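# Unstack one tumbler and stand it upright nearby

## Task

Lift one of the four loose tumblers from the stack and set it on the table with its open end facing up, leaving a gap of at least one tumbler width between it and the stack. The other three must stay stacked, open ends down, in their original spot. Everything must stay put on its own without the robot holding it. Finish by opening the hand and moving the arms away.

## Robot and tools

Robot: two arms, left_arm and right_arm. Each carries an identical five-finger right hand, so a hand axis or finger number means the same thing on both; the hands are not mirrored. The names do not tell you which side of a camera image an arm appears on.

World frame (used in result lines): origin on the table surface midway between the arms, +x out over the table, +z up, and left_arm sits on the +y side. Positions are in metres and orientations are quaternions (w, x, y, z). The reported hand point position drifts from the true one, more so at long reach.

Hand point: a spot fixed to the palm, 0.05 m in front of it, where index pad and thumb tip meet in a pinch. Its own axes: +z runs along the straightened fingers (fingertips are 0.06-0.07 m beyond it), +y points out of the palm, +x points across the palm away from the thumb. A bracket on the little-finger side of the wrist sits 0.03 m past the point along +y and 0.11 m across the palm, and it can collide with things. For a whole-hand wrap, turn the thumb in front of the palm before arriving; objects 0.035-0.08 m wide then lie across the palm, centred toward the wrist. Pinch: index -0.22, thumb_bend -0.75, thumb_turn -0.57.

Row: always 28 numbers, each in [-1, 1], even if one arm is idle. Order: left_arm dx, dy, dz, rx, ry, rz, then left_gripper little, ring, middle, index, thumb_bend, thumb_turn, force_limit, speed; then the same fourteen for right_arm and right_gripper. The first six per arm are an offset, not a pose: a displacement of that hand point in its own axes, measured from its pose in the latest result that reported it (from its current pose if no such result exists yet in the scene, or for later calls within the same reply). 1.0 equals 0.6 m of travel or 180 degrees; rx, ry, rz form a single rotation vector. Each row is measured from that same base, not stacked on the previous row, so all zeros means go back to the base pose. Finger numbers are absolute targets: +1 straight/open, -1 curled shut; thumb_turn +1 beside the palm, -1 opposite the fingers. force_limit maps -1..+1 to roughly 0..10 N at the fingertip (0..15 N for the thumb motors) and only stops closing. speed maps -1..+1 to near zero..full (full travel 0.6 s); use -0.9 or lower for a gentle grasp. No value means leave as is: to keep a hand unchanged, resend its last eight numbers, or before any were sent, its hand_measured six plus hand_force_limit and hand_speed. Resending the same numbers maintains a grip; a motor only starts when its own target changes by at least 0.01.

execute_actions: {"actions": [...], "pictures": bool}. Empty list just reports state. One action {"rows": [...], "steps": n} with up to 15 rows and up to 15 steps of 1/30 s; a short list repeats its final row. One wait {"steps": n}, up to 300, counted from the previous result including your thinking time. Each step, the commanded pose is clipped to within 100 mm and 16 degrees of the measured pose, and the motion lags about 0.17 s.

move: {"target": one 28-number row, "speed": m/s 0.002-0.5 (default 0.25; rotation up to twice that in rad/s), "stop_force": N 13-80, optional, shared by both arms}. Each hand point follows a straight path toward its offset target; all paths finish together within 0.5-10 s, and it stops after 10 s even if short. Paths ignore obstacles and the other arm. With stop_force, an arm that feels that much extra push against its direction of travel halts, backs up two steps and holds; use it only for slow, non-rotating approaches, and omit it when lifting off something already pressed. The result adds a move: line with an ending per arm (done, off_target, moving, held, fault, contact) and limits (paced = pose clipped, held = some steps blocked), plus each point's distance from target.

wait: {"seconds": 0-10}, lets time pass with no new command. zoom_image: {"camera", "region": [x0, y0, x1, y1] pixels, up to 504x504}; cameras cam_head_left, cam_head_right, cam_high (672x504), cam_left_wrist, cam_right_wrist (504x504). show_instructions: shows reference pages. finished_scene: {"scene": n} ends and grades the scene; irreversible.

Result lines: per-arm pose and velocity; Wrist force/torque in the end effector's axes (noisy, offset up to about 5.5 N, saturating near 100 N); hand_measured, hand_stopped_by (moving, target, force, stalled, fault), hand_load_n (positive when pushed open; near zero loads mean the grip is lost); Hand target lines; HELD marks steps not sent; pose unreachable names an arm whose command was altered by the clearance check; MOTOR HOT warns from 70 °C.

Avoid: arms hitting or pressing each other anywhere; driving stiffly past a contact (a joint torque overload or 150 N outside force stops the arm for 10 s); fast impacts; dropping or knocking tumblers, or anything off the table; disturbing the remaining stack; holding loads long enough to overheat motors. Objects may occasionally get a small nudge from outside.

Each tool is called after "Call:" by a JSON object that holds its "op" and its "data", one argument or row to a line.

Reference images:

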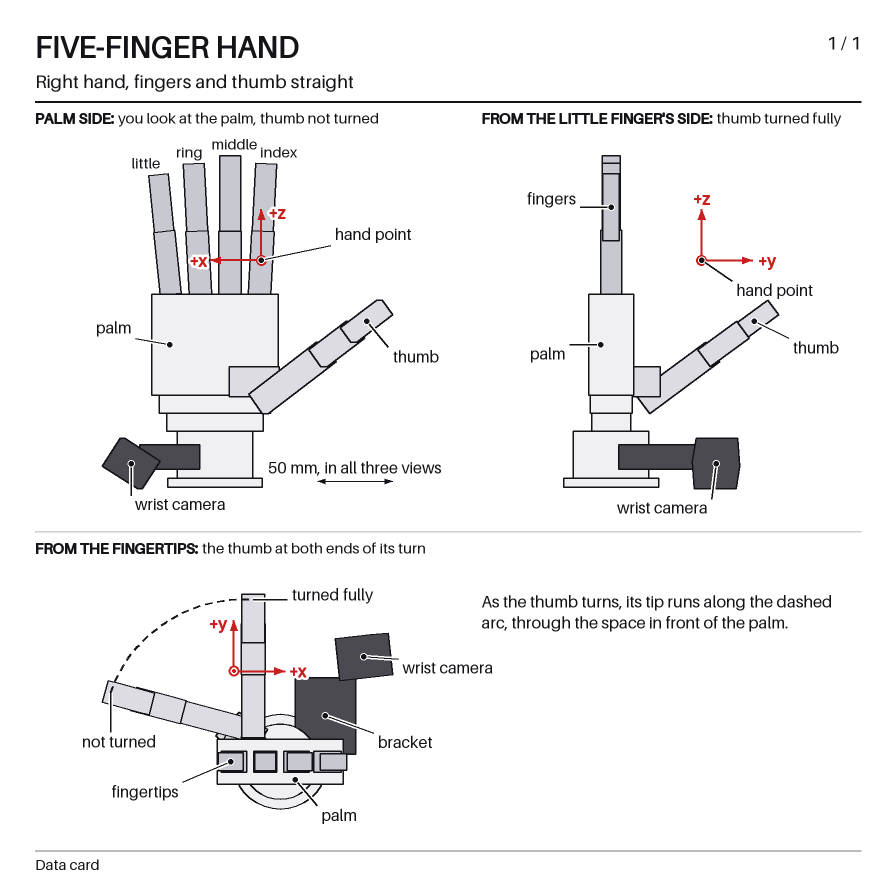

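## Session

Call:
{"op": "execute_actions", "data": {
  "actions": []
}}

Scene clock: 0.00 s of 6600.00 s.
left_arm: end_effector_position=(+0.1360, +1.1482, +0.6160) hand_measured=(+1.000, +1.000, +1.000, +1.000, +1.000, +1.000) hand_load_n=(+0.0, +0.0, +0.0, +0.0, +0.0, +0.0) hand_stopped_by=(target, target, target, target, target, target) hand_force_limit=0.00 hand_speed=-0.80 end_effector_quat_wxyz=(+0.068, -0.559, +0.826, +0.024) end_effector_velocity=(+0.001, +0.000, -0.001) end_effector_angular_velocity=(-0.001, +0.002, -0.002) | right_arm: end_effector_position=(+0.2627, -1.0576, +0.6812) hand_measured=(+1.000, +1.000, +1.000, +1.000, +1.000, +1.000) hand_load_n=(+0.0, +0.0, +0.0, +0.0, +0.0, +0.0) hand_stopped_by=(target, target, target, target, target, target) hand_force_limit=0.00 hand_speed=-0.80 end_effector_quat_wxyz=(+0.055, +0.714, +0.698, +0.012) end_effector_velocity=(-0.000, -0.000, +0.000) end_effector_angular_velocity=(-0.001, -0.000, -0.002)
Joint positions: left_arm=[ 1.168 -1.62   1.439  1.608  1.588 -1.711] | right_arm=[-1.913 -1.61   1.341  1.793  1.468 -1.71 ]
Joint velocities: left_arm=[-0.002  0.001  0.001 -0.    -0.001  0.   ] | right_arm=[-0.     0.    -0.001 -0.    -0.     0.002]
Motor temperatures (°C, as the motors report them): left_arm=[24 23 22 31 30 29] | right_arm=[24 24 23 26 27 33]
Wrist force (N, on the end effector, along its own x y z axes, offset not removed): no reading
Wrist torque (N m, same axes, about the end effector's origin, offset not removed): no reading
Hand target (left_arm): +0.136, +1.148, +0.616; +0.068, -0.559, +0.826, +0.024
Hand target (right_arm): +0.263, -1.058, +0.681; +0.055, +0.714, +0.698, +0.012

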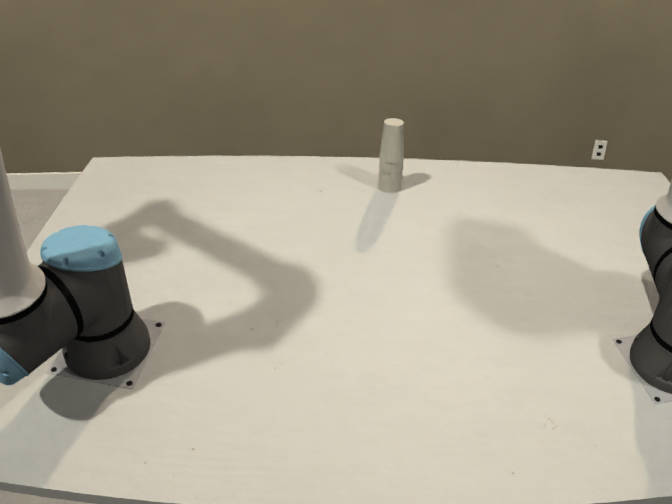

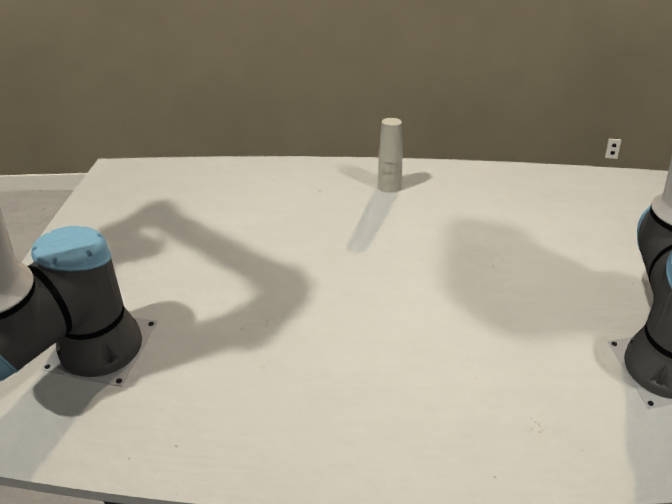

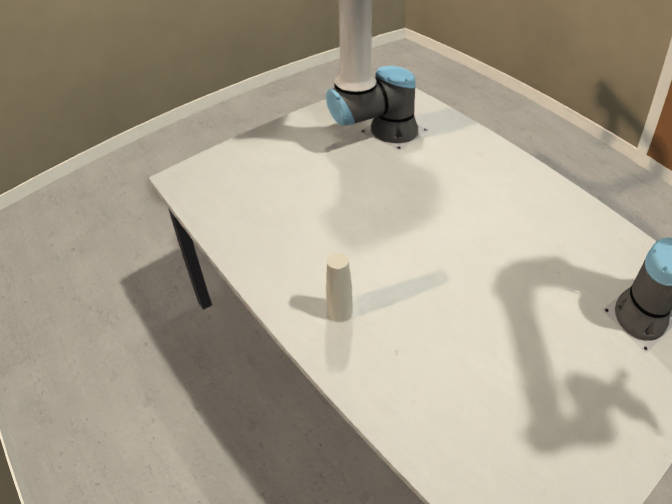

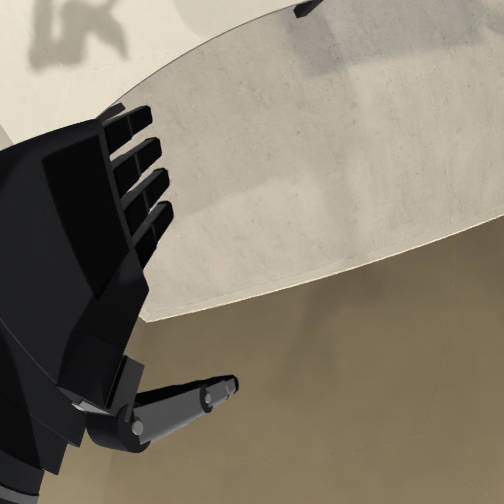

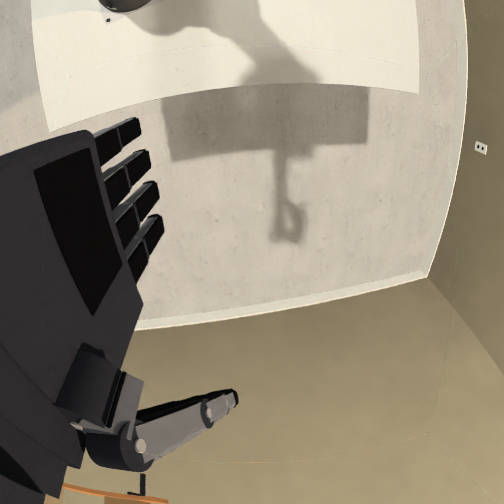

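Call:
{"op": "move", "data": {
  "target": [0,0,0,0,0,0,1,1,1,1,1,1,0,-0.8,0.783,0.232,0.333,-0.377,-0.345,-0.39,1,1,1,1,1,-1,0,0],
  "speed": 0.4
}}

Scene clock: 15.57 s of 6600.00 s.
left_arm: end_effector_position=(+0.1360, +1.1482, +0.6159) hand_measured=(+1.000, +1.000, +1.000, +1.000, +1.000, +1.000) hand_load_n=(+0.0, +0.0, +0.0, +0.0, +0.0, +0.0) hand_stopped_by=(target, target, target, target, target, target) hand_force_limit=0.00 hand_speed=-0.80 end_effector_quat_wxyz=(+0.068, -0.559, +0.826, +0.024) end_effector_velocity=(+0.001, +0.000, +0.002) end_effector_angular_velocity=(+0.002, -0.002, -0.002) | right_arm: end_effector_position=(+0.4183, -0.6471, +0.4839) hand_measured=(+1.000, +1.000, +1.000, +1.000, +1.000, -1.000) hand_load_n=(+0.0, +0.0, +0.0, +0.0, +0.0, +0.0) hand_stopped_by=(target, target, target, target, target, target) hand_force_limit=0.00 hand_speed=0.00 end_effector_quat_wxyz=(+0.646, +0.004, +0.759, +0.079) end_effector_velocity=(+0.000, +0.000, -0.000) end_effector_angular_velocity=(-0.001, +0.000, +0.000)
Joint positions: left_arm=[ 1.168 -1.62   1.439  1.608  1.588 -1.711] | right_arm=[-2.677 -2.524  2.82   2.67   1.053 -4.499]
Joint velocities: left_arm=[-0.002 -0.    -0.003  0.     0.     0.   ] | right_arm=[-0.001 -0.     0.    -0.     0.    -0.001]
Motor temperatures (°C, as the motors report them): left_arm=[24 23 22 31 30 29] | right_arm=[24 24 23 26 27 33]
Wrist force (N, on the end effector, along its own x y z axes, offset not removed): left_arm=[-1.7 -0.2 -0.3] | right_arm=[2.4 1.2 2.0]
Wrist torque (N m, same axes, about the end effector's origin, offset not removed): left_arm=[0.10 0.22 -0.02] | right_arm=[0.12 -0.28 -0.07]
Hand target (left_arm): +0.136, +1.148, +0.616; +0.068, -0.559, +0.826, +0.024
Hand target (right_arm): +0.418, -0.647, +0.484; +0.646, +0.004, +0.759, +0.079
Off the commanded pose (left_arm): 0.000 m, 0 deg.
Off the commanded pose (right_arm): 0.048 m, 13 deg.
After step 90, 9.67 s passed at rest.
move: held (right_arm); limits=paced,held; held on 10 of 87 steps (right_arm), including the last (right_arm)
pose unreachable (right arm): on one or more control steps of this call this arm could not follow its commanded pose, so it was not sent that pose on those steps. On the call's last step it was still not sent that pose. It may still have moved: this result reports where it is.
cause: the commanded pose would bring two parts of the arm too close to each other (joints 3 (elbow) and 4 (wrist 1) lie between them).
camera_calibration (this result's frames):
cam_left_wrist: T_world_to_cam=[[-0.894898, 0.443092, -0.0531703, -0.352766], [0.28949, 0.667049, 0.68647, -1.2348], [0.339636, 0.598928, -0.725212, -0.152828], [0, 0, 0, 1]] pos_world=[0.0936791, 1.07151, 0.718063]
cam_right_wrist: T_world_to_cam=[[-0.122129, 0.97159, 0.202725, 0.5701], [-0.373331, -0.234223, 0.897643, -0.431886], [0.919624, 0.0339448, 0.391331, -0.416109], [0, 0, 0, 1]] pos_world=[0.291053, -0.640936, 0.434942]

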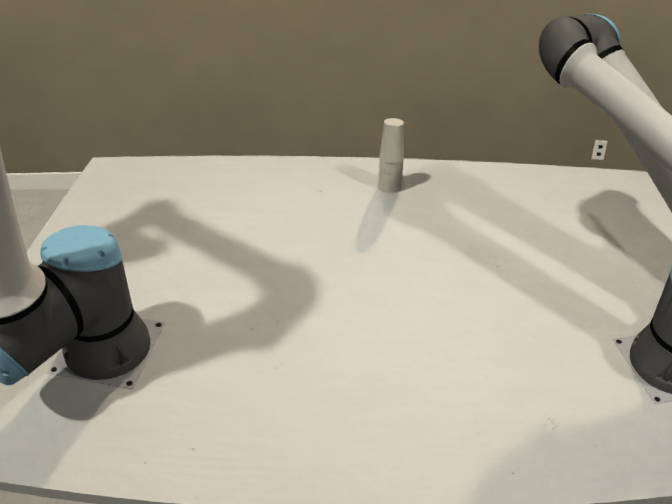

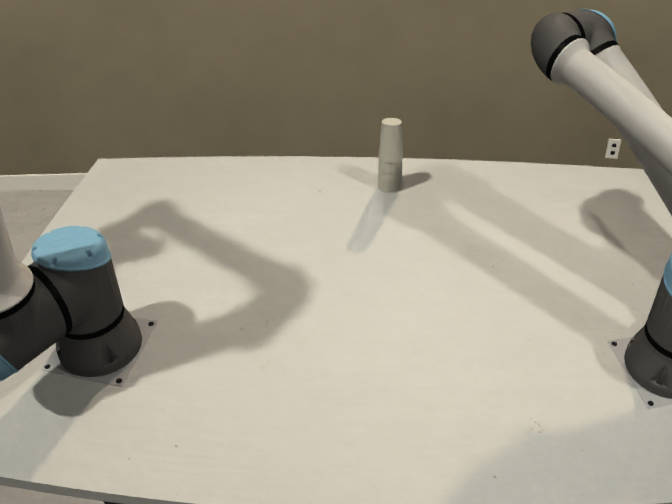

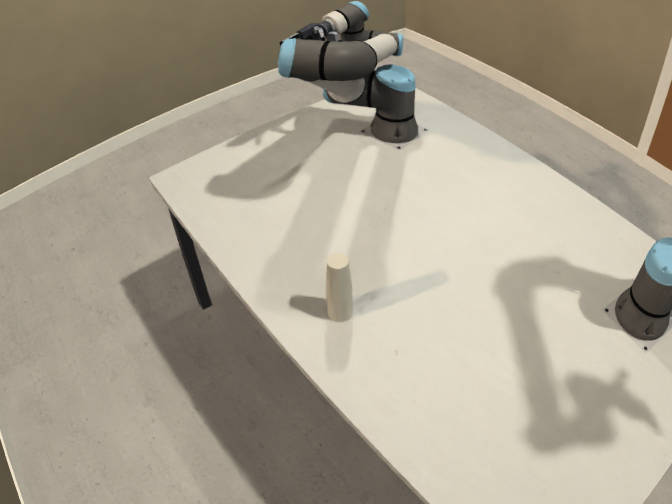

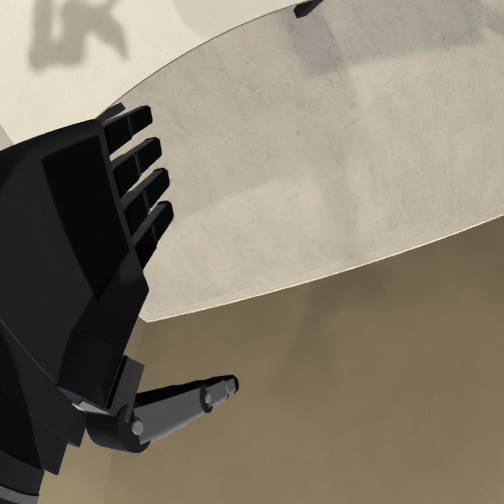

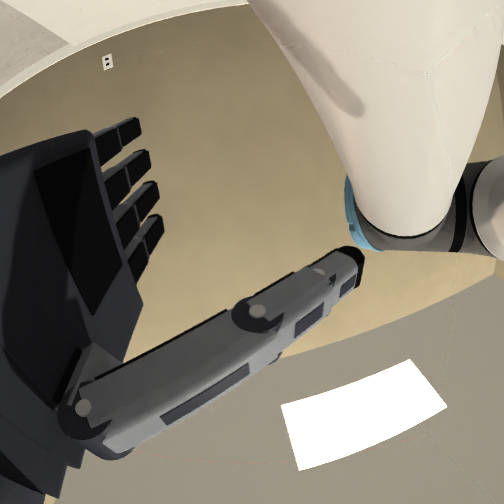

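Call:
{"op": "move", "data": {
  "target": [0,0,0,0,0,0,1,1,1,1,1,1,0,-0.8,0.538,0.833,0.6,-0.215,-0.034,-0.055,1,1,1,1,1,-1,0,0],
  "speed": 0.3
}}

Scene clock: 25.43 s of 6600.00 s.
left_arm: end_effector_position=(+0.1360, +1.1482, +0.6159) hand_measured=(+1.000, +1.000, +1.000, +1.000, +1.000, +1.000) hand_load_n=(+0.0, +0.0, +0.0, +0.0, +0.0, +0.0) hand_stopped_by=(target, target, target, target, target, target) hand_force_limit=0.00 hand_speed=-0.80 end_effector_quat_wxyz=(+0.068, -0.559, +0.826, +0.024) end_effector_velocity=(-0.001, +0.000, +0.000) end_effector_angular_velocity=(+0.001, +0.000, +0.003) | right_arm: end_effector_position=(+0.4191, -0.6455, +0.4829) hand_measured=(+1.000, +1.000, +1.000, +1.000, +1.000, -1.000) hand_load_n=(+0.0, +0.0, +0.0, +0.0, +0.0, +0.0) hand_stopped_by=(target, target, target, target, target, target) hand_force_limit=0.00 hand_speed=0.00 end_effector_quat_wxyz=(+0.646, +0.002, +0.759, +0.080) end_effector_velocity=(-0.000, -0.000, +0.000) end_effector_angular_velocity=(+0.001, -0.000, -0.000)
Joint positions: left_arm=[ 1.168 -1.62   1.439  1.608  1.588 -1.711] | right_arm=[-2.677 -2.528  2.822  2.673  1.055 -4.5  ]
Joint velocities: left_arm=[ 0.001  0.    -0.001  0.    -0.001 -0.001] | right_arm=[-0.     0.     0.    -0.     0.     0.001]
Motor temperatures (°C, as the motors report them): left_arm=[24 23 22 31 30 29] | right_arm=[24 24 23 26 27 33]
Wrist force (N, on the end effector, along its own x y z axes, offset not removed): left_arm=[-1.4 -4.3 -1.6] | right_arm=[-0.1 -2.5 0.3]
Wrist torque (N m, same axes, about the end effector's origin, offset not removed): left_arm=[-0.27 0.16 -0.20] | right_arm=[-0.25 0.16 -0.31]
Hand target (left_arm): +0.136, +1.148, +0.616; +0.068, -0.559, +0.826, +0.024
Hand target (right_arm): +0.419, -0.646, +0.483; +0.646, +0.002, +0.759, +0.080
Off the commanded pose (left_arm): 0.000 m, 0 deg.
Off the commanded pose (right_arm): 0.693 m, 40 deg; position and orientation clipped at the last step of the last action.
After step 90, 4.20 s passed at rest.
move: held (right_arm); limits=paced,held; held on 72 of 80 steps (right_arm), including the last (right_arm)
pose unreachable (right arm): on one or more control steps of this call this arm could not follow its commanded pose, so it was not sent that pose on those steps. On the call's last step it was still not sent that pose. It may still have moved: this result reports where it is.
cause: the commanded pose would bring two parts of the arm too close to each other (joints 3 (elbow) and 4 (wrist 1) lie between them).
camera_calibration (this result's frames):
cam_left_wrist: T_world_to_cam=[[-0.894898, 0.443092, -0.0531702, -0.352766], [0.28949, 0.667049, 0.68647, -1.2348], [0.339636, 0.598928, -0.725212, -0.152828], [0, 0, 0, 1]] pos_world=[0.093679, 1.07151, 0.718063]
cam_right_wrist: T_world_to_cam=[[-0.125219, 0.971228, 0.202572, 0.570029], [-0.373254, -0.235296, 0.897395, -0.430931], [0.919239, 0.0367602, 0.391979, -0.414823], [0, 0, 0, 1]] pos_world=[0.291853, -0.639776, 0.433845]

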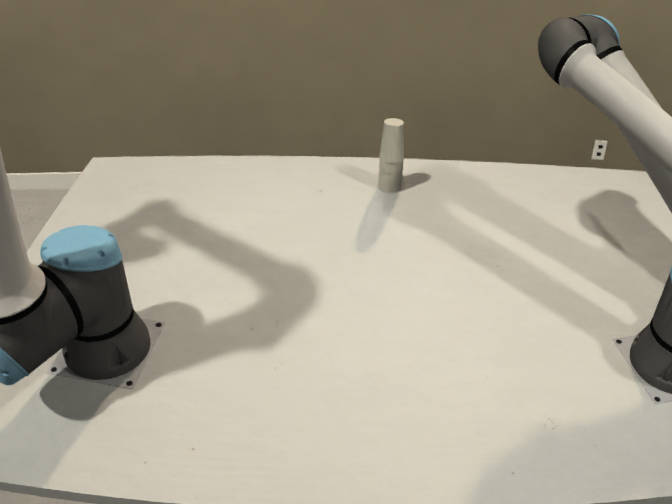

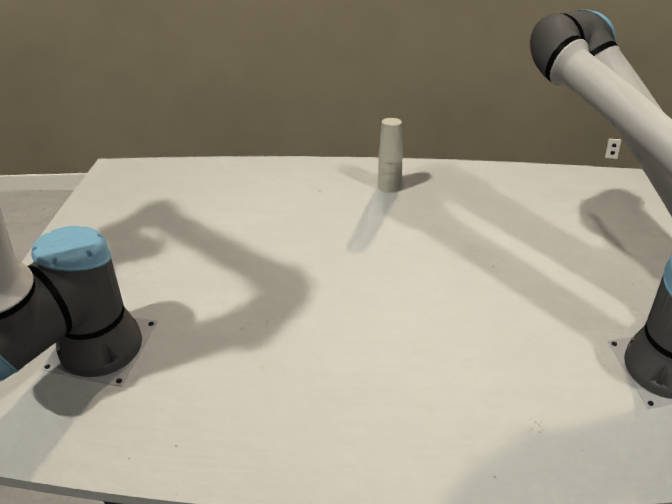

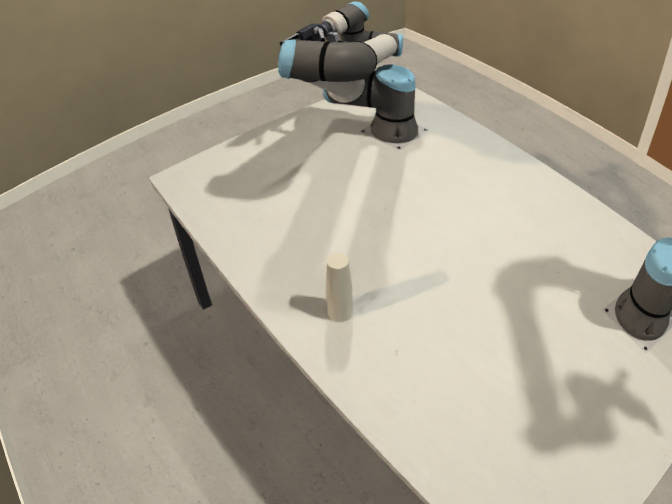

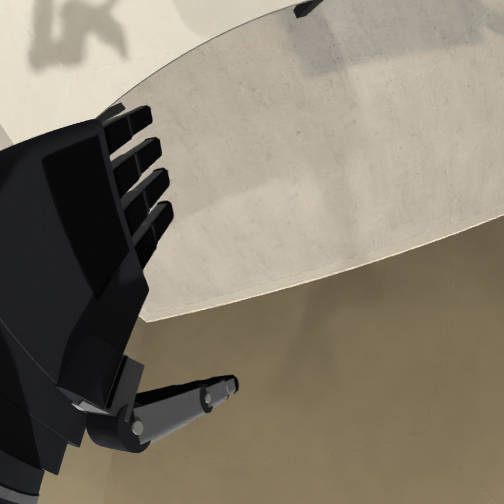

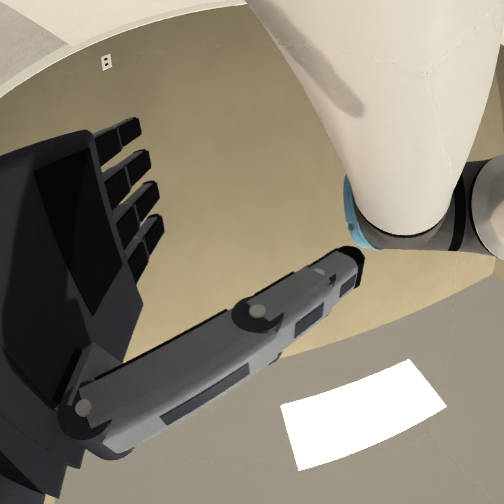

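Call:
{"op": "move", "data": {
  "target": [0.61,-0.785,0.222,0,0,0,1,1,1,1,1,-1,0,0,0,0,0,0,0,0,1,1,1,1,1,-1,0,0],
  "speed": 0.4
}}

Call:
{"op": "execute_actions", "data": {
  "actions": [],
  "pictures": false
}}

Scene clock: 33.43 s of 6600.00 s.
left_arm: end_effector_position=(+0.4494, +0.6500, +0.4502) hand_measured=(+1.000, +1.000, +1.000, +1.000, +1.000, -1.000) hand_load_n=(+0.0, +0.0, +0.0, +0.0, +0.0, +0.0) hand_stopped_by=(target, target, target, target, target, target) hand_force_limit=0.00 hand_speed=0.00 end_effector_quat_wxyz=(+0.068, -0.559, +0.826, +0.024) end_effector_velocity=(+0.002, -0.003, -0.001) end_effector_angular_velocity=(+0.002, -0.001, +0.000) | right_arm: end_effector_position=(+0.4191, -0.6455, +0.4829) hand_measured=(+1.000, +1.000, +1.000, +1.000, +1.000, -1.000) hand_load_n=(+0.0, +0.0, +0.0, +0.0, +0.0, +0.0) hand_stopped_by=(target, target, target, target, target, target) hand_force_limit=0.00 hand_speed=0.00 end_effector_quat_wxyz=(+0.646, +0.002, +0.759, +0.080) end_effector_velocity=(-0.000, +0.000, +0.000) end_effector_angular_velocity=(-0.001, -0.000, +0.001)
Joint positions: left_arm=[-0.51  -1.765  1.887  1.448  1.427 -3.388] | right_arm=[-2.677 -2.528  2.822  2.673  1.055 -4.5  ]
Joint velocities: left_arm=[-0.004  0.004 -0.002 -0.001 -0.002 -0.005] | right_arm=[-0.     0.    -0.     0.     0.    -0.001]
Motor temperatures (°C, as the motors report them): left_arm=[24 23 22 31 30 29] | right_arm=[24 24 23 26 27 33]
Wrist force (N, on the end effector, along its own x y z axes, offset not removed): left_arm=[-1.6 -1.0 0.3] | right_arm=[0.4 0.8 -3.1]
Wrist torque (N m, same axes, about the end effector's origin, offset not removed): left_arm=[0.09 0.32 0.11] | right_arm=[0.66 0.24 -0.40]
Hand target (left_arm): +0.450, +0.650, +0.450; +0.068, -0.559, +0.826, +0.024
Hand target (right_arm): +0.419, -0.646, +0.483; +0.646, +0.002, +0.759, +0.080
Off the commanded pose (left_arm): 0.000 m, 0 deg.
Off the commanded pose (right_arm): 0.000 m, 0 deg.
After step 90, 2.73 s passed at rest.
move: done; limits=paced
camera_calibration (this result's frames):
cam_left_wrist: T_world_to_cam=[[-0.894974, 0.443006, -0.0526166, 0.139489], [0.290142, 0.667591, 0.685667, -0.879712], [0.338881, 0.598388, -0.726011, -0.080081], [0, 0, 0, 1]] pos_world=[0.407218, 0.573413, 0.55239]
cam_right_wrist: T_world_to_cam=[[-0.125204, 0.97123, 0.202572, 0.570029], [-0.373258, -0.23529, 0.897395, -0.430928], [0.91924, 0.0367457, 0.391979, -0.414831], [0, 0, 0, 1]] pos_world=[0.291852, -0.639779, 0.433845]

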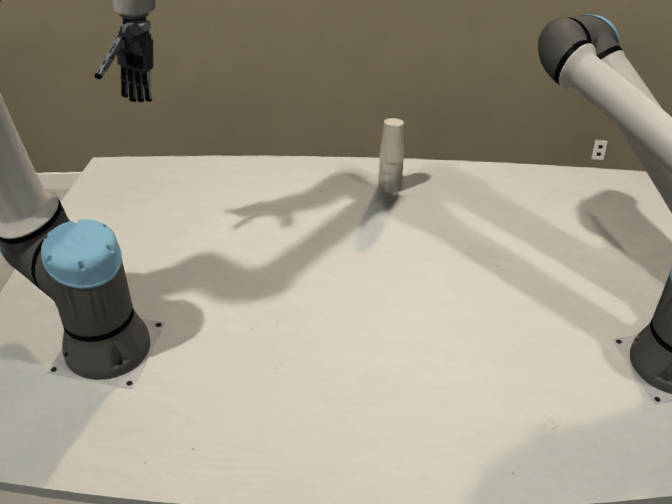

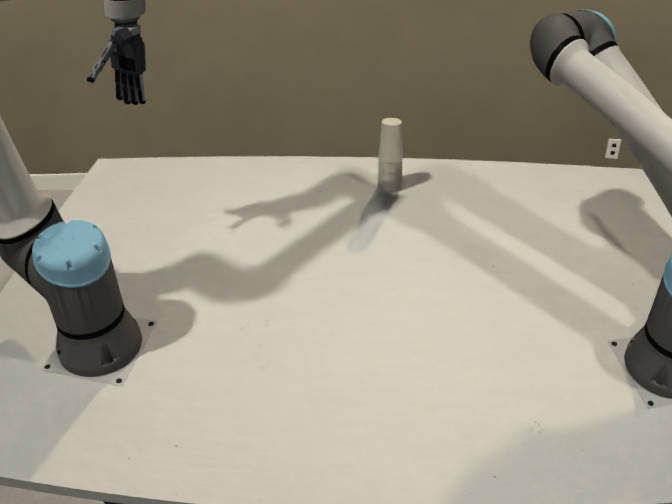

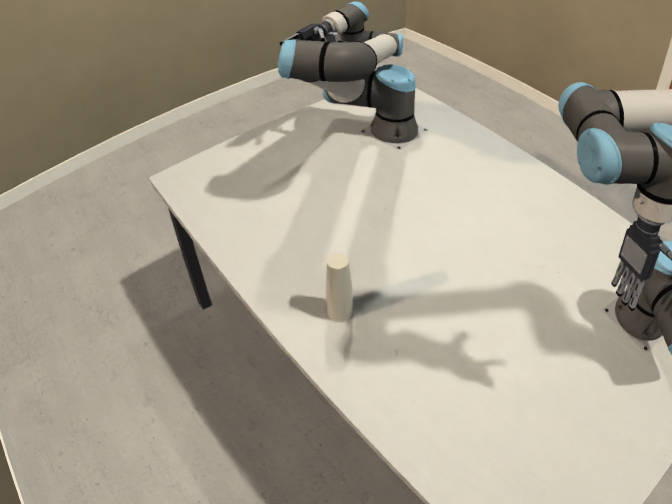

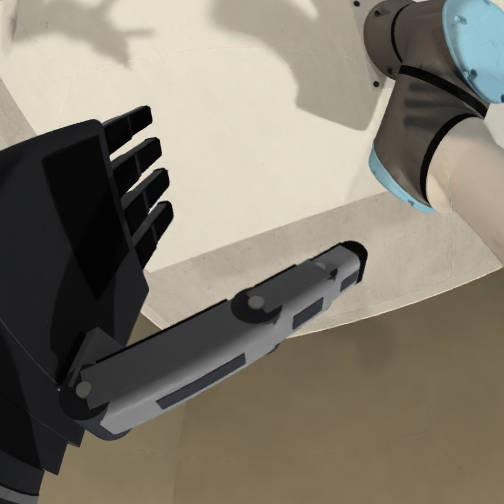

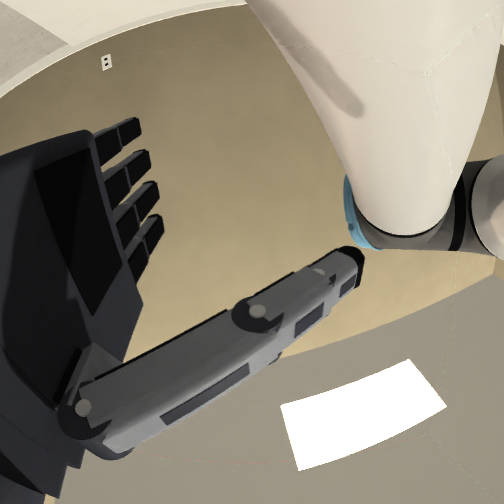

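Scene clock: 33.43 s of 6600.00 s.
left_arm: end_effector_position=(+0.4494, +0.6500, +0.4502) hand_measured=(+1.000, +1.000, +1.000, +1.000, +1.000, -1.000) hand_load_n=(+0.0, +0.0, +0.0, +0.0, +0.0, +0.0) hand_stopped_by=(target, target, target, target, target, target) hand_force_limit=0.00 hand_speed=0.00 end_effector_quat_wxyz=(+0.068, -0.559, +0.826, +0.024) end_effector_velocity=(+0.002, -0.003, -0.001) end_effector_angular_velocity=(+0.002, -0.001, +0.000) | right_arm: end_effector_position=(+0.4191, -0.6455, +0.4829) hand_measured=(+1.000, +1.000, +1.000, +1.000, +1.000, -1.000) hand_load_n=(+0.0, +0.0, +0.0, +0.0, +0.0, +0.0) hand_stopped_by=(target, target, target, target, target, target) hand_force_limit=0.00 hand_speed=0.00 end_effector_quat_wxyz=(+0.646, +0.002, +0.759, +0.080) end_effector_velocity=(-0.000, +0.000, +0.000) end_effector_angular_velocity=(-0.001, -0.000, +0.001)
Joint positions: left_arm=[-0.51  -1.765  1.887  1.448  1.427 -3.388] | right_arm=[-2.677 -2.528  2.822  2.673  1.055 -4.5  ]
Joint velocities: left_arm=[-0.004  0.004 -0.002 -0.001 -0.002 -0.005] | right_arm=[-0.     0.    -0.     0.     0.    -0.001]
Motor temperatures (°C, as the motors report them): left_arm=[24 23 22 31 30 29] | right_arm=[24 24 23 26 27 33]
Wrist force (N, on the end effector, along its own x y z axes, offset not removed): left_arm=[-1.6 -1.0 0.3] | right_arm=[0.4 0.8 -3.1]
Wrist torque (N m, same axes, about the end effector's origin, offset not removed): left_arm=[0.09 0.32 0.11] | right_arm=[0.66 0.24 -0.40]
Hand target (left_arm): +0.450, +0.650, +0.450; +0.068, -0.559, +0.826, +0.024
Hand target (right_arm): +0.419, -0.646, +0.483; +0.646, +0.002, +0.759, +0.080
Off the commanded pose (left_arm): 0.000 m, 0 deg.
Off the commanded pose (right_arm): 0.000 m, 0 deg.

Call:
{"op": "move", "data": {
  "target": [0.798,-0.629,0.374,0.496,-0.278,0.441,1,1,1,1,1,-1,0,0,0,0,0,0,0,0,1,1,1,1,1,-1,0,0],
  "speed": 0.3
}}

Scene clock: 43.03 s of 6600.00 s.
left_arm: end_effector_position=(+0.6425, +0.0944, +0.1752) hand_measured=(+1.000, +1.000, +1.000, +1.000, +1.000, -1.000) hand_load_n=(+0.0, +0.0, +0.0, +0.0, +0.0, +0.0) hand_stopped_by=(target, target, target, target, target, target) hand_force_limit=0.00 hand_speed=0.00 end_effector_quat_wxyz=(+0.653, +0.271, +0.653, -0.272) end_effector_velocity=(+0.001, -0.001, -0.001) end_effector_angular_velocity=(+0.001, -0.006, -0.003) | right_arm: end_effector_position=(+0.4191, -0.6455, +0.4829) hand_measured=(+1.000, +1.000, +1.000, +1.000, +1.000, -1.000) hand_load_n=(+0.0, +0.0, +0.0, +0.0, +0.0, +0.0) hand_stopped_by=(target, target, target, target, target, target) hand_force_limit=0.00 hand_speed=0.00 end_effector_quat_wxyz=(+0.646, +0.002, +0.759, +0.080) end_effector_velocity=(+0.000, -0.000, +0.000) end_effector_angular_velocity=(-0.001, -0.001, -0.001)
Joint positions: left_arm=[-1.134 -1.269  2.338 -1.069  1.106 -1.573] | right_arm=[-2.677 -2.528  2.822  2.673  1.055 -4.5  ]
Joint velocities: left_arm=[ 0.005  0.006 -0.    -0.009  0.008  0.006] | right_arm=[ 0.     0.     0.     0.    -0.002 -0.001]
Motor temperatures (°C, as the motors report them): left_arm=[24 23 22 31 30 29] | right_arm=[24 24 23 26 27 33]
Wrist force (N, on the end effector, along its own x y z axes, offset not removed): left_arm=[2.1 -1.2 -0.5] | right_arm=[0.4 -2.5 -2.5]
Wrist torque (N m, same axes, about the end effector's origin, offset not removed): left_arm=[0.09 -0.23 0.18] | right_arm=[0.13 0.21 -0.41]
Hand target (left_arm): +0.643, +0.094, +0.175; +0.653, +0.271, +0.653, -0.272
Hand target (right_arm): +0.419, -0.646, +0.483; +0.646, +0.002, +0.759, +0.080
Off the commanded pose (left_arm): 0.000 m, 0 deg.
Off the commanded pose (right_arm): 0.000 m, 0 deg.
After step 90, 2.17 s passed at rest.
move: done
camera_calibration (this result's frames):
cam_left_wrist: T_world_to_cam=[[0.725493, 0.684658, 0.0700273, -0.541505], [-0.436634, 0.379235, 0.815802, 0.095094], [0.531988, -0.622434, 0.574077, -0.249263], [0, 0, 0, 1]] pos_world=[0.566984, 0.179533, 0.103438]
cam_right_wrist: T_world_to_cam=[[-0.125204, 0.97123, 0.202572, 0.570029], [-0.373258, -0.23529, 0.897395, -0.430928], [0.91924, 0.0367459, 0.391979, -0.414831], [0, 0, 0, 1]] pos_world=[0.291852, -0.639779, 0.433845]

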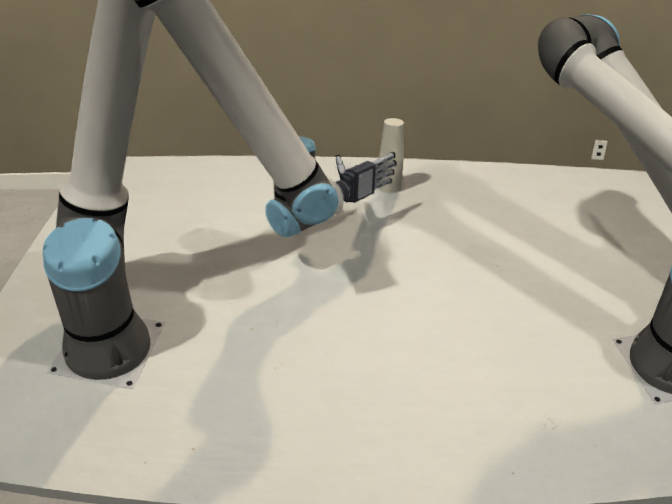

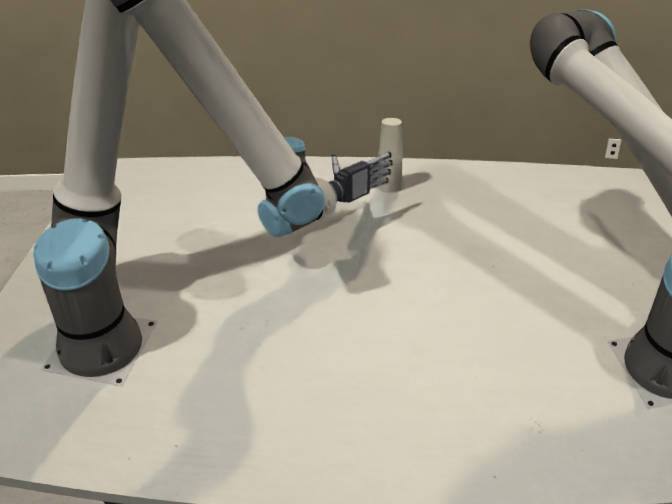

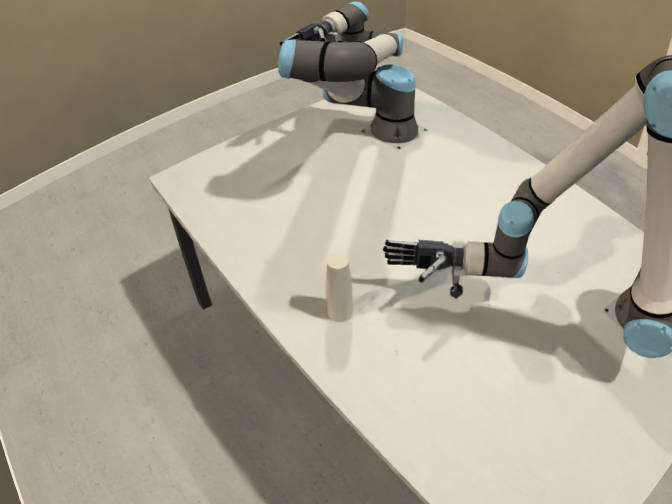

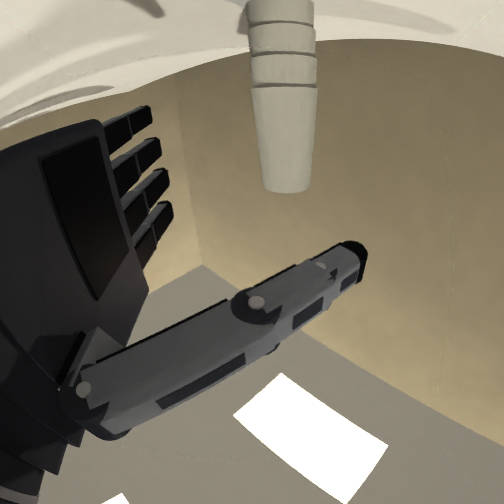

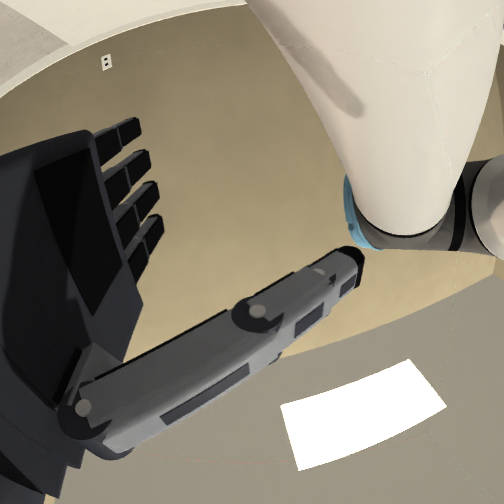

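Call:
{"op": "move", "data": {
  "target": [0,0.02,0.25,0,0,0,1,1,1,1,1,-1,0,0,0,0,0,0,0,0,1,1,1,1,1,-1,0,0],
  "speed": 0.1
}}

Scene clock: 51.83 s of 6600.00 s.
left_arm: end_effector_position=(+0.7567, -0.0031, +0.1750) hand_measured=(+1.000, +1.000, +1.000, +1.000, +1.000, -1.000) hand_load_n=(+0.0, +0.0, +0.0, +0.0, +0.0, +0.0) hand_stopped_by=(target, target, target, target, target, target) hand_force_limit=0.00 hand_speed=0.00 end_effector_quat_wxyz=(+0.653, +0.271, +0.653, -0.272) end_effector_velocity=(+0.002, -0.003, +0.000) end_effector_angular_velocity=(-0.001, +0.001, -0.002) | right_arm: end_effector_position=(+0.4191, -0.6455, +0.4829) hand_measured=(+1.000, +1.000, +1.000, +1.000, +1.000, -1.000) hand_load_n=(+0.0, +0.0, +0.0, +0.0, +0.0, +0.0) hand_stopped_by=(target, target, target, target, target, target) hand_force_limit=0.00 hand_speed=0.00 end_effector_quat_wxyz=(+0.646, +0.002, +0.759, +0.080) end_effector_velocity=(-0.000, -0.000, -0.000) end_effector_angular_velocity=(-0.001, -0.001, +0.000)
Joint positions: left_arm=[-1.004 -1.1    2.044 -0.943  1.236 -1.573] | right_arm=[-2.677 -2.528  2.822  2.673  1.055 -4.5  ]
Joint velocities: left_arm=[ 0.001  0.003 -0.006  0.002  0.003 -0.001] | right_arm=[-0.     0.     0.     0.    -0.    -0.002]
Motor temperatures (°C, as the motors report them): left_arm=[24 23 22 31 30 29] | right_arm=[24 24 23 26 27 33]
Wrist force (N, on the end effector, along its own x y z axes, offset not removed): left_arm=[0.4 -1.0 -1.7] | right_arm=[1.6 0.9 -3.7]
Wrist torque (N m, same axes, about the end effector's origin, offset not removed): left_arm=[0.23 -0.08 -0.03] | right_arm=[0.59 0.00 -0.28]
Hand target (left_arm): +0.757, -0.003, +0.175; +0.653, +0.271, +0.653, -0.272
Hand target (right_arm): +0.419, -0.646, +0.483; +0.646, +0.002, +0.759, +0.080
Off the commanded pose (left_arm): 0.000 m, 0 deg.
Off the commanded pose (right_arm): 0.000 m, 0 deg.
After step 90, 3.80 s passed at rest.
move: done
camera_calibration (this result's frames):
cam_left_wrist: T_world_to_cam=[[0.725486, 0.684663, 0.0700559, -0.557619], [-0.436666, 0.37923, 0.815786, 0.182139], [0.531971, -0.622432, 0.574095, -0.370615], [0, 0, 0, 1]] pos_world=[0.681235, 0.0820253, 0.103246]
cam_right_wrist: T_world_to_cam=[[-0.125204, 0.97123, 0.202572, 0.570029], [-0.373258, -0.23529, 0.897395, -0.430928], [0.91924, 0.0367455, 0.391979, -0.414831], [0, 0, 0, 1]] pos_world=[0.291852, -0.639779, 0.433845]

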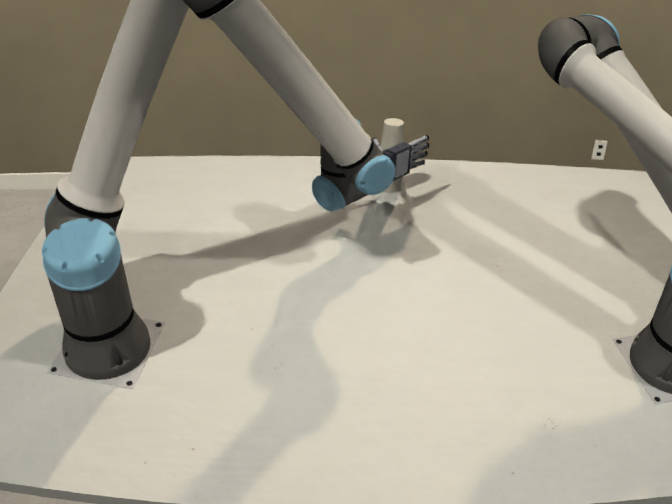

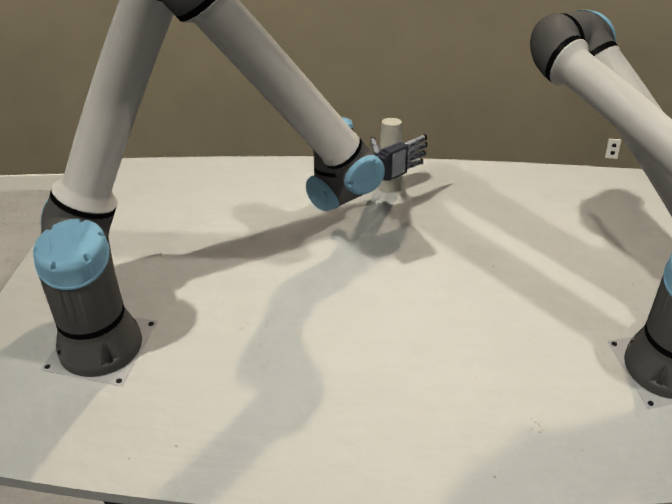

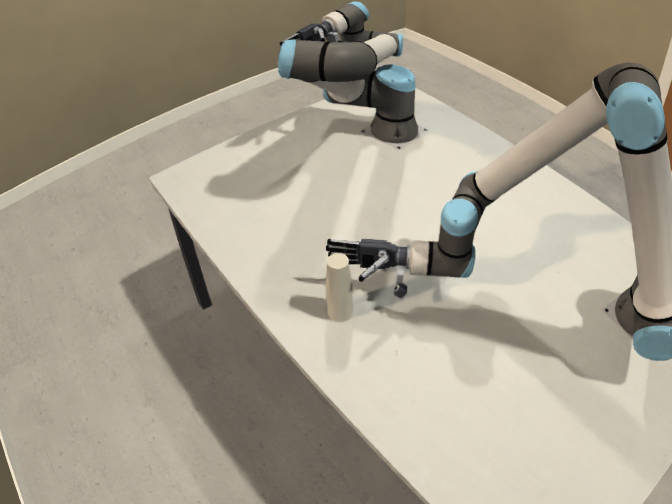

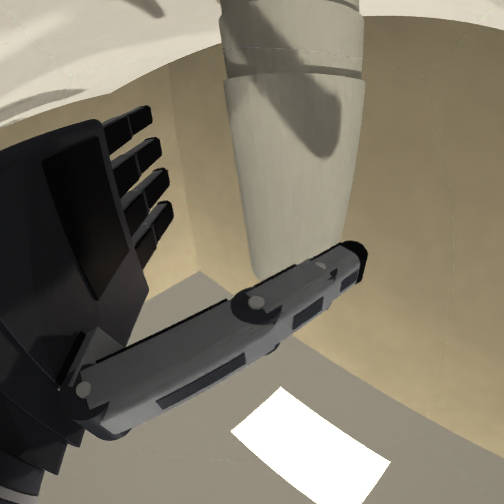

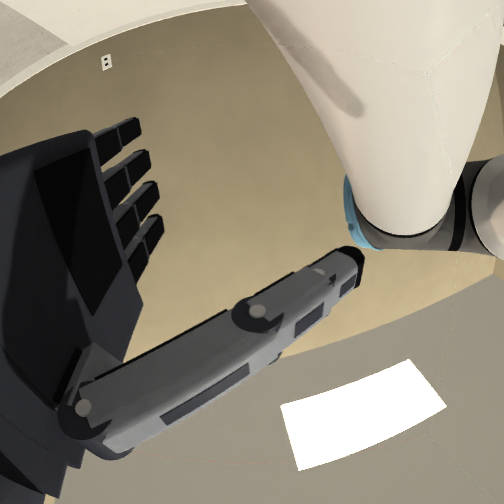

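Call:
{"op": "move", "data": {
  "target": [0.04,0.03,0.05,0,0,0,1,1,1,1,1,-1,0,0,0,0,0,0,0,0,1,1,1,1,1,-1,0,0],
  "speed": 0.05
}}

Scene clock: 55.73 s of 6600.00 s.
left_arm: end_effector_position=(+0.7904, -0.0116, +0.1511) hand_measured=(+1.000, +1.000, +1.000, +1.000, +1.000, -1.000) hand_load_n=(+0.0, +0.0, +0.0, +0.0, +0.0, +0.0) hand_stopped_by=(target, target, target, target, target, target) hand_force_limit=0.00 hand_speed=0.00 end_effector_quat_wxyz=(+0.653, +0.271, +0.653, -0.272) end_effector_velocity=(+0.001, -0.001, -0.002) end_effector_angular_velocity=(+0.001, +0.000, -0.001) | right_arm: end_effector_position=(+0.4191, -0.6455, +0.4829) hand_measured=(+1.000, +1.000, +1.000, +1.000, +1.000, -1.000) hand_load_n=(+0.0, +0.0, +0.0, +0.0, +0.0, +0.0) hand_stopped_by=(target, target, target, target, target, target) hand_force_limit=0.00 hand_speed=0.00 end_effector_quat_wxyz=(+0.646, +0.002, +0.759, +0.080) end_effector_velocity=(-0.000, +0.000, +0.000) end_effector_angular_velocity=(-0.002, +0.001, +0.001)
Joint positions: left_arm=[-0.962 -1.034  1.989 -0.955  1.278 -1.573] | right_arm=[-2.677 -2.528  2.822  2.673  1.055 -4.5  ]
Joint velocities: left_arm=[ 0.002  0.004 -0.003 -0.     0.002  0.   ] | right_arm=[-0.    -0.    -0.001  0.     0.001 -0.001]
Motor temperatures (°C, as the motors report them): left_arm=[24 23 22 31 30 29] | right_arm=[24 24 23 26 27 33]
Wrist force (N, on the end effector, along its own x y z axes, offset not removed): left_arm=[1.3 -5.4 -2.8] | right_arm=[4.1 4.6 -3.5]
Wrist torque (N m, same axes, about the end effector's origin, offset not removed): left_arm=[-0.38 -0.12 0.04] | right_arm=[1.02 -0.32 0.01]
Hand target (left_arm): +0.791, -0.012, +0.151; +0.653, +0.271, +0.653, -0.272
Hand target (right_arm): +0.419, -0.646, +0.483; +0.646, +0.002, +0.759, +0.080
Off the commanded pose (left_arm): 0.000 m, 0 deg.
Off the commanded pose (right_arm): 0.000 m, 0 deg.
move: done
camera_calibration (this result's frames):
cam_left_wrist: T_world_to_cam=[[0.725481, 0.684671, 0.070027, -0.57456], [-0.436657, 0.379246, 0.815784, 0.219582], [0.531986, -0.622413, 0.574102, -0.380077], [0, 0, 0, 1]] pos_world=[0.71491, 0.0735446, 0.0793065]
cam_right_wrist: T_world_to_cam=[[-0.125204, 0.97123, 0.202572, 0.570029], [-0.373258, -0.23529, 0.897395, -0.430928], [0.91924, 0.0367456, 0.391979, -0.414831], [0, 0, 0, 1]] pos_world=[0.291852, -0.639779, 0.433845]

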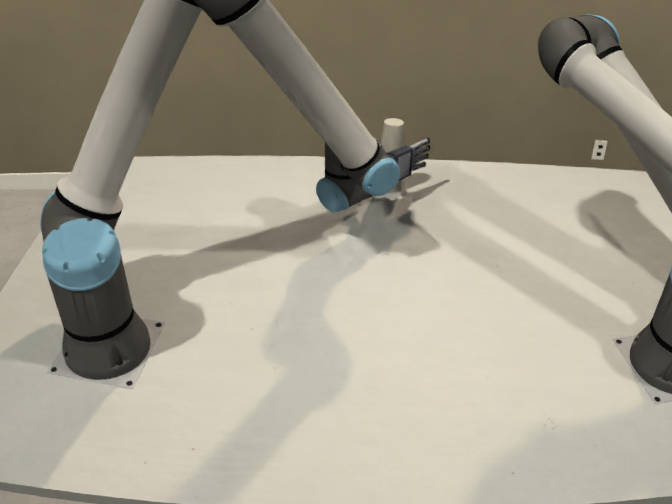

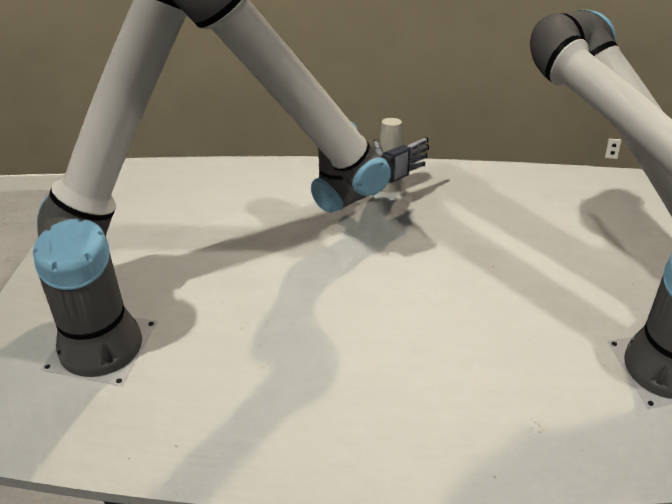

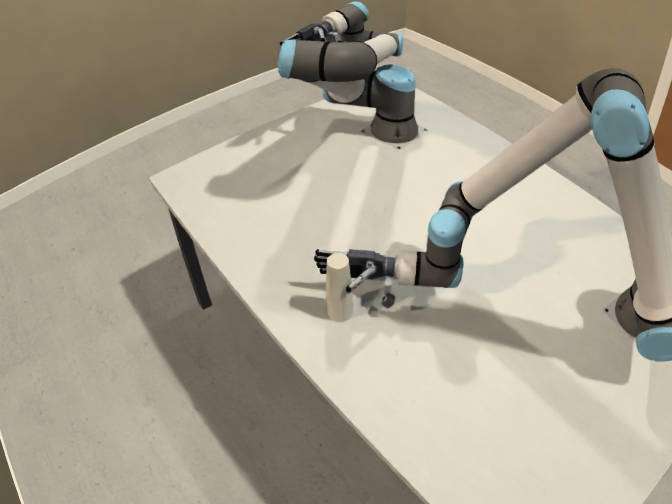

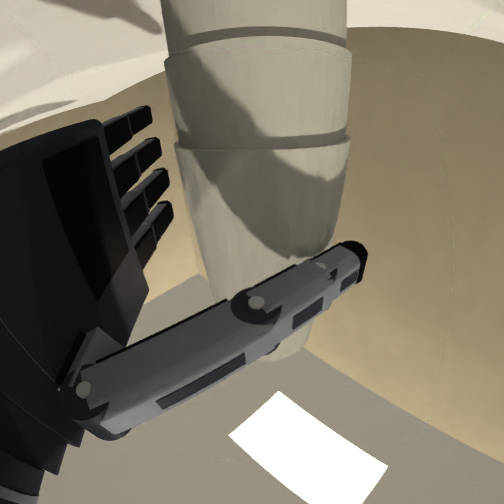

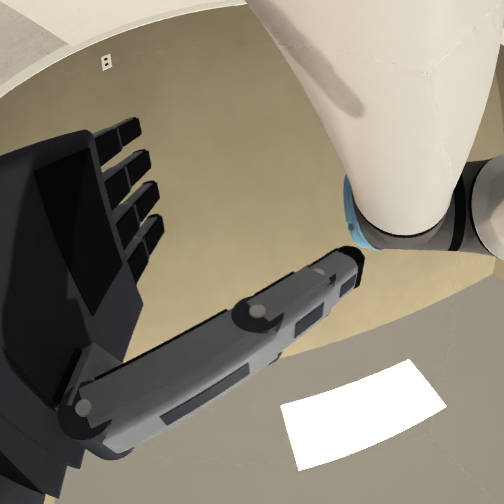

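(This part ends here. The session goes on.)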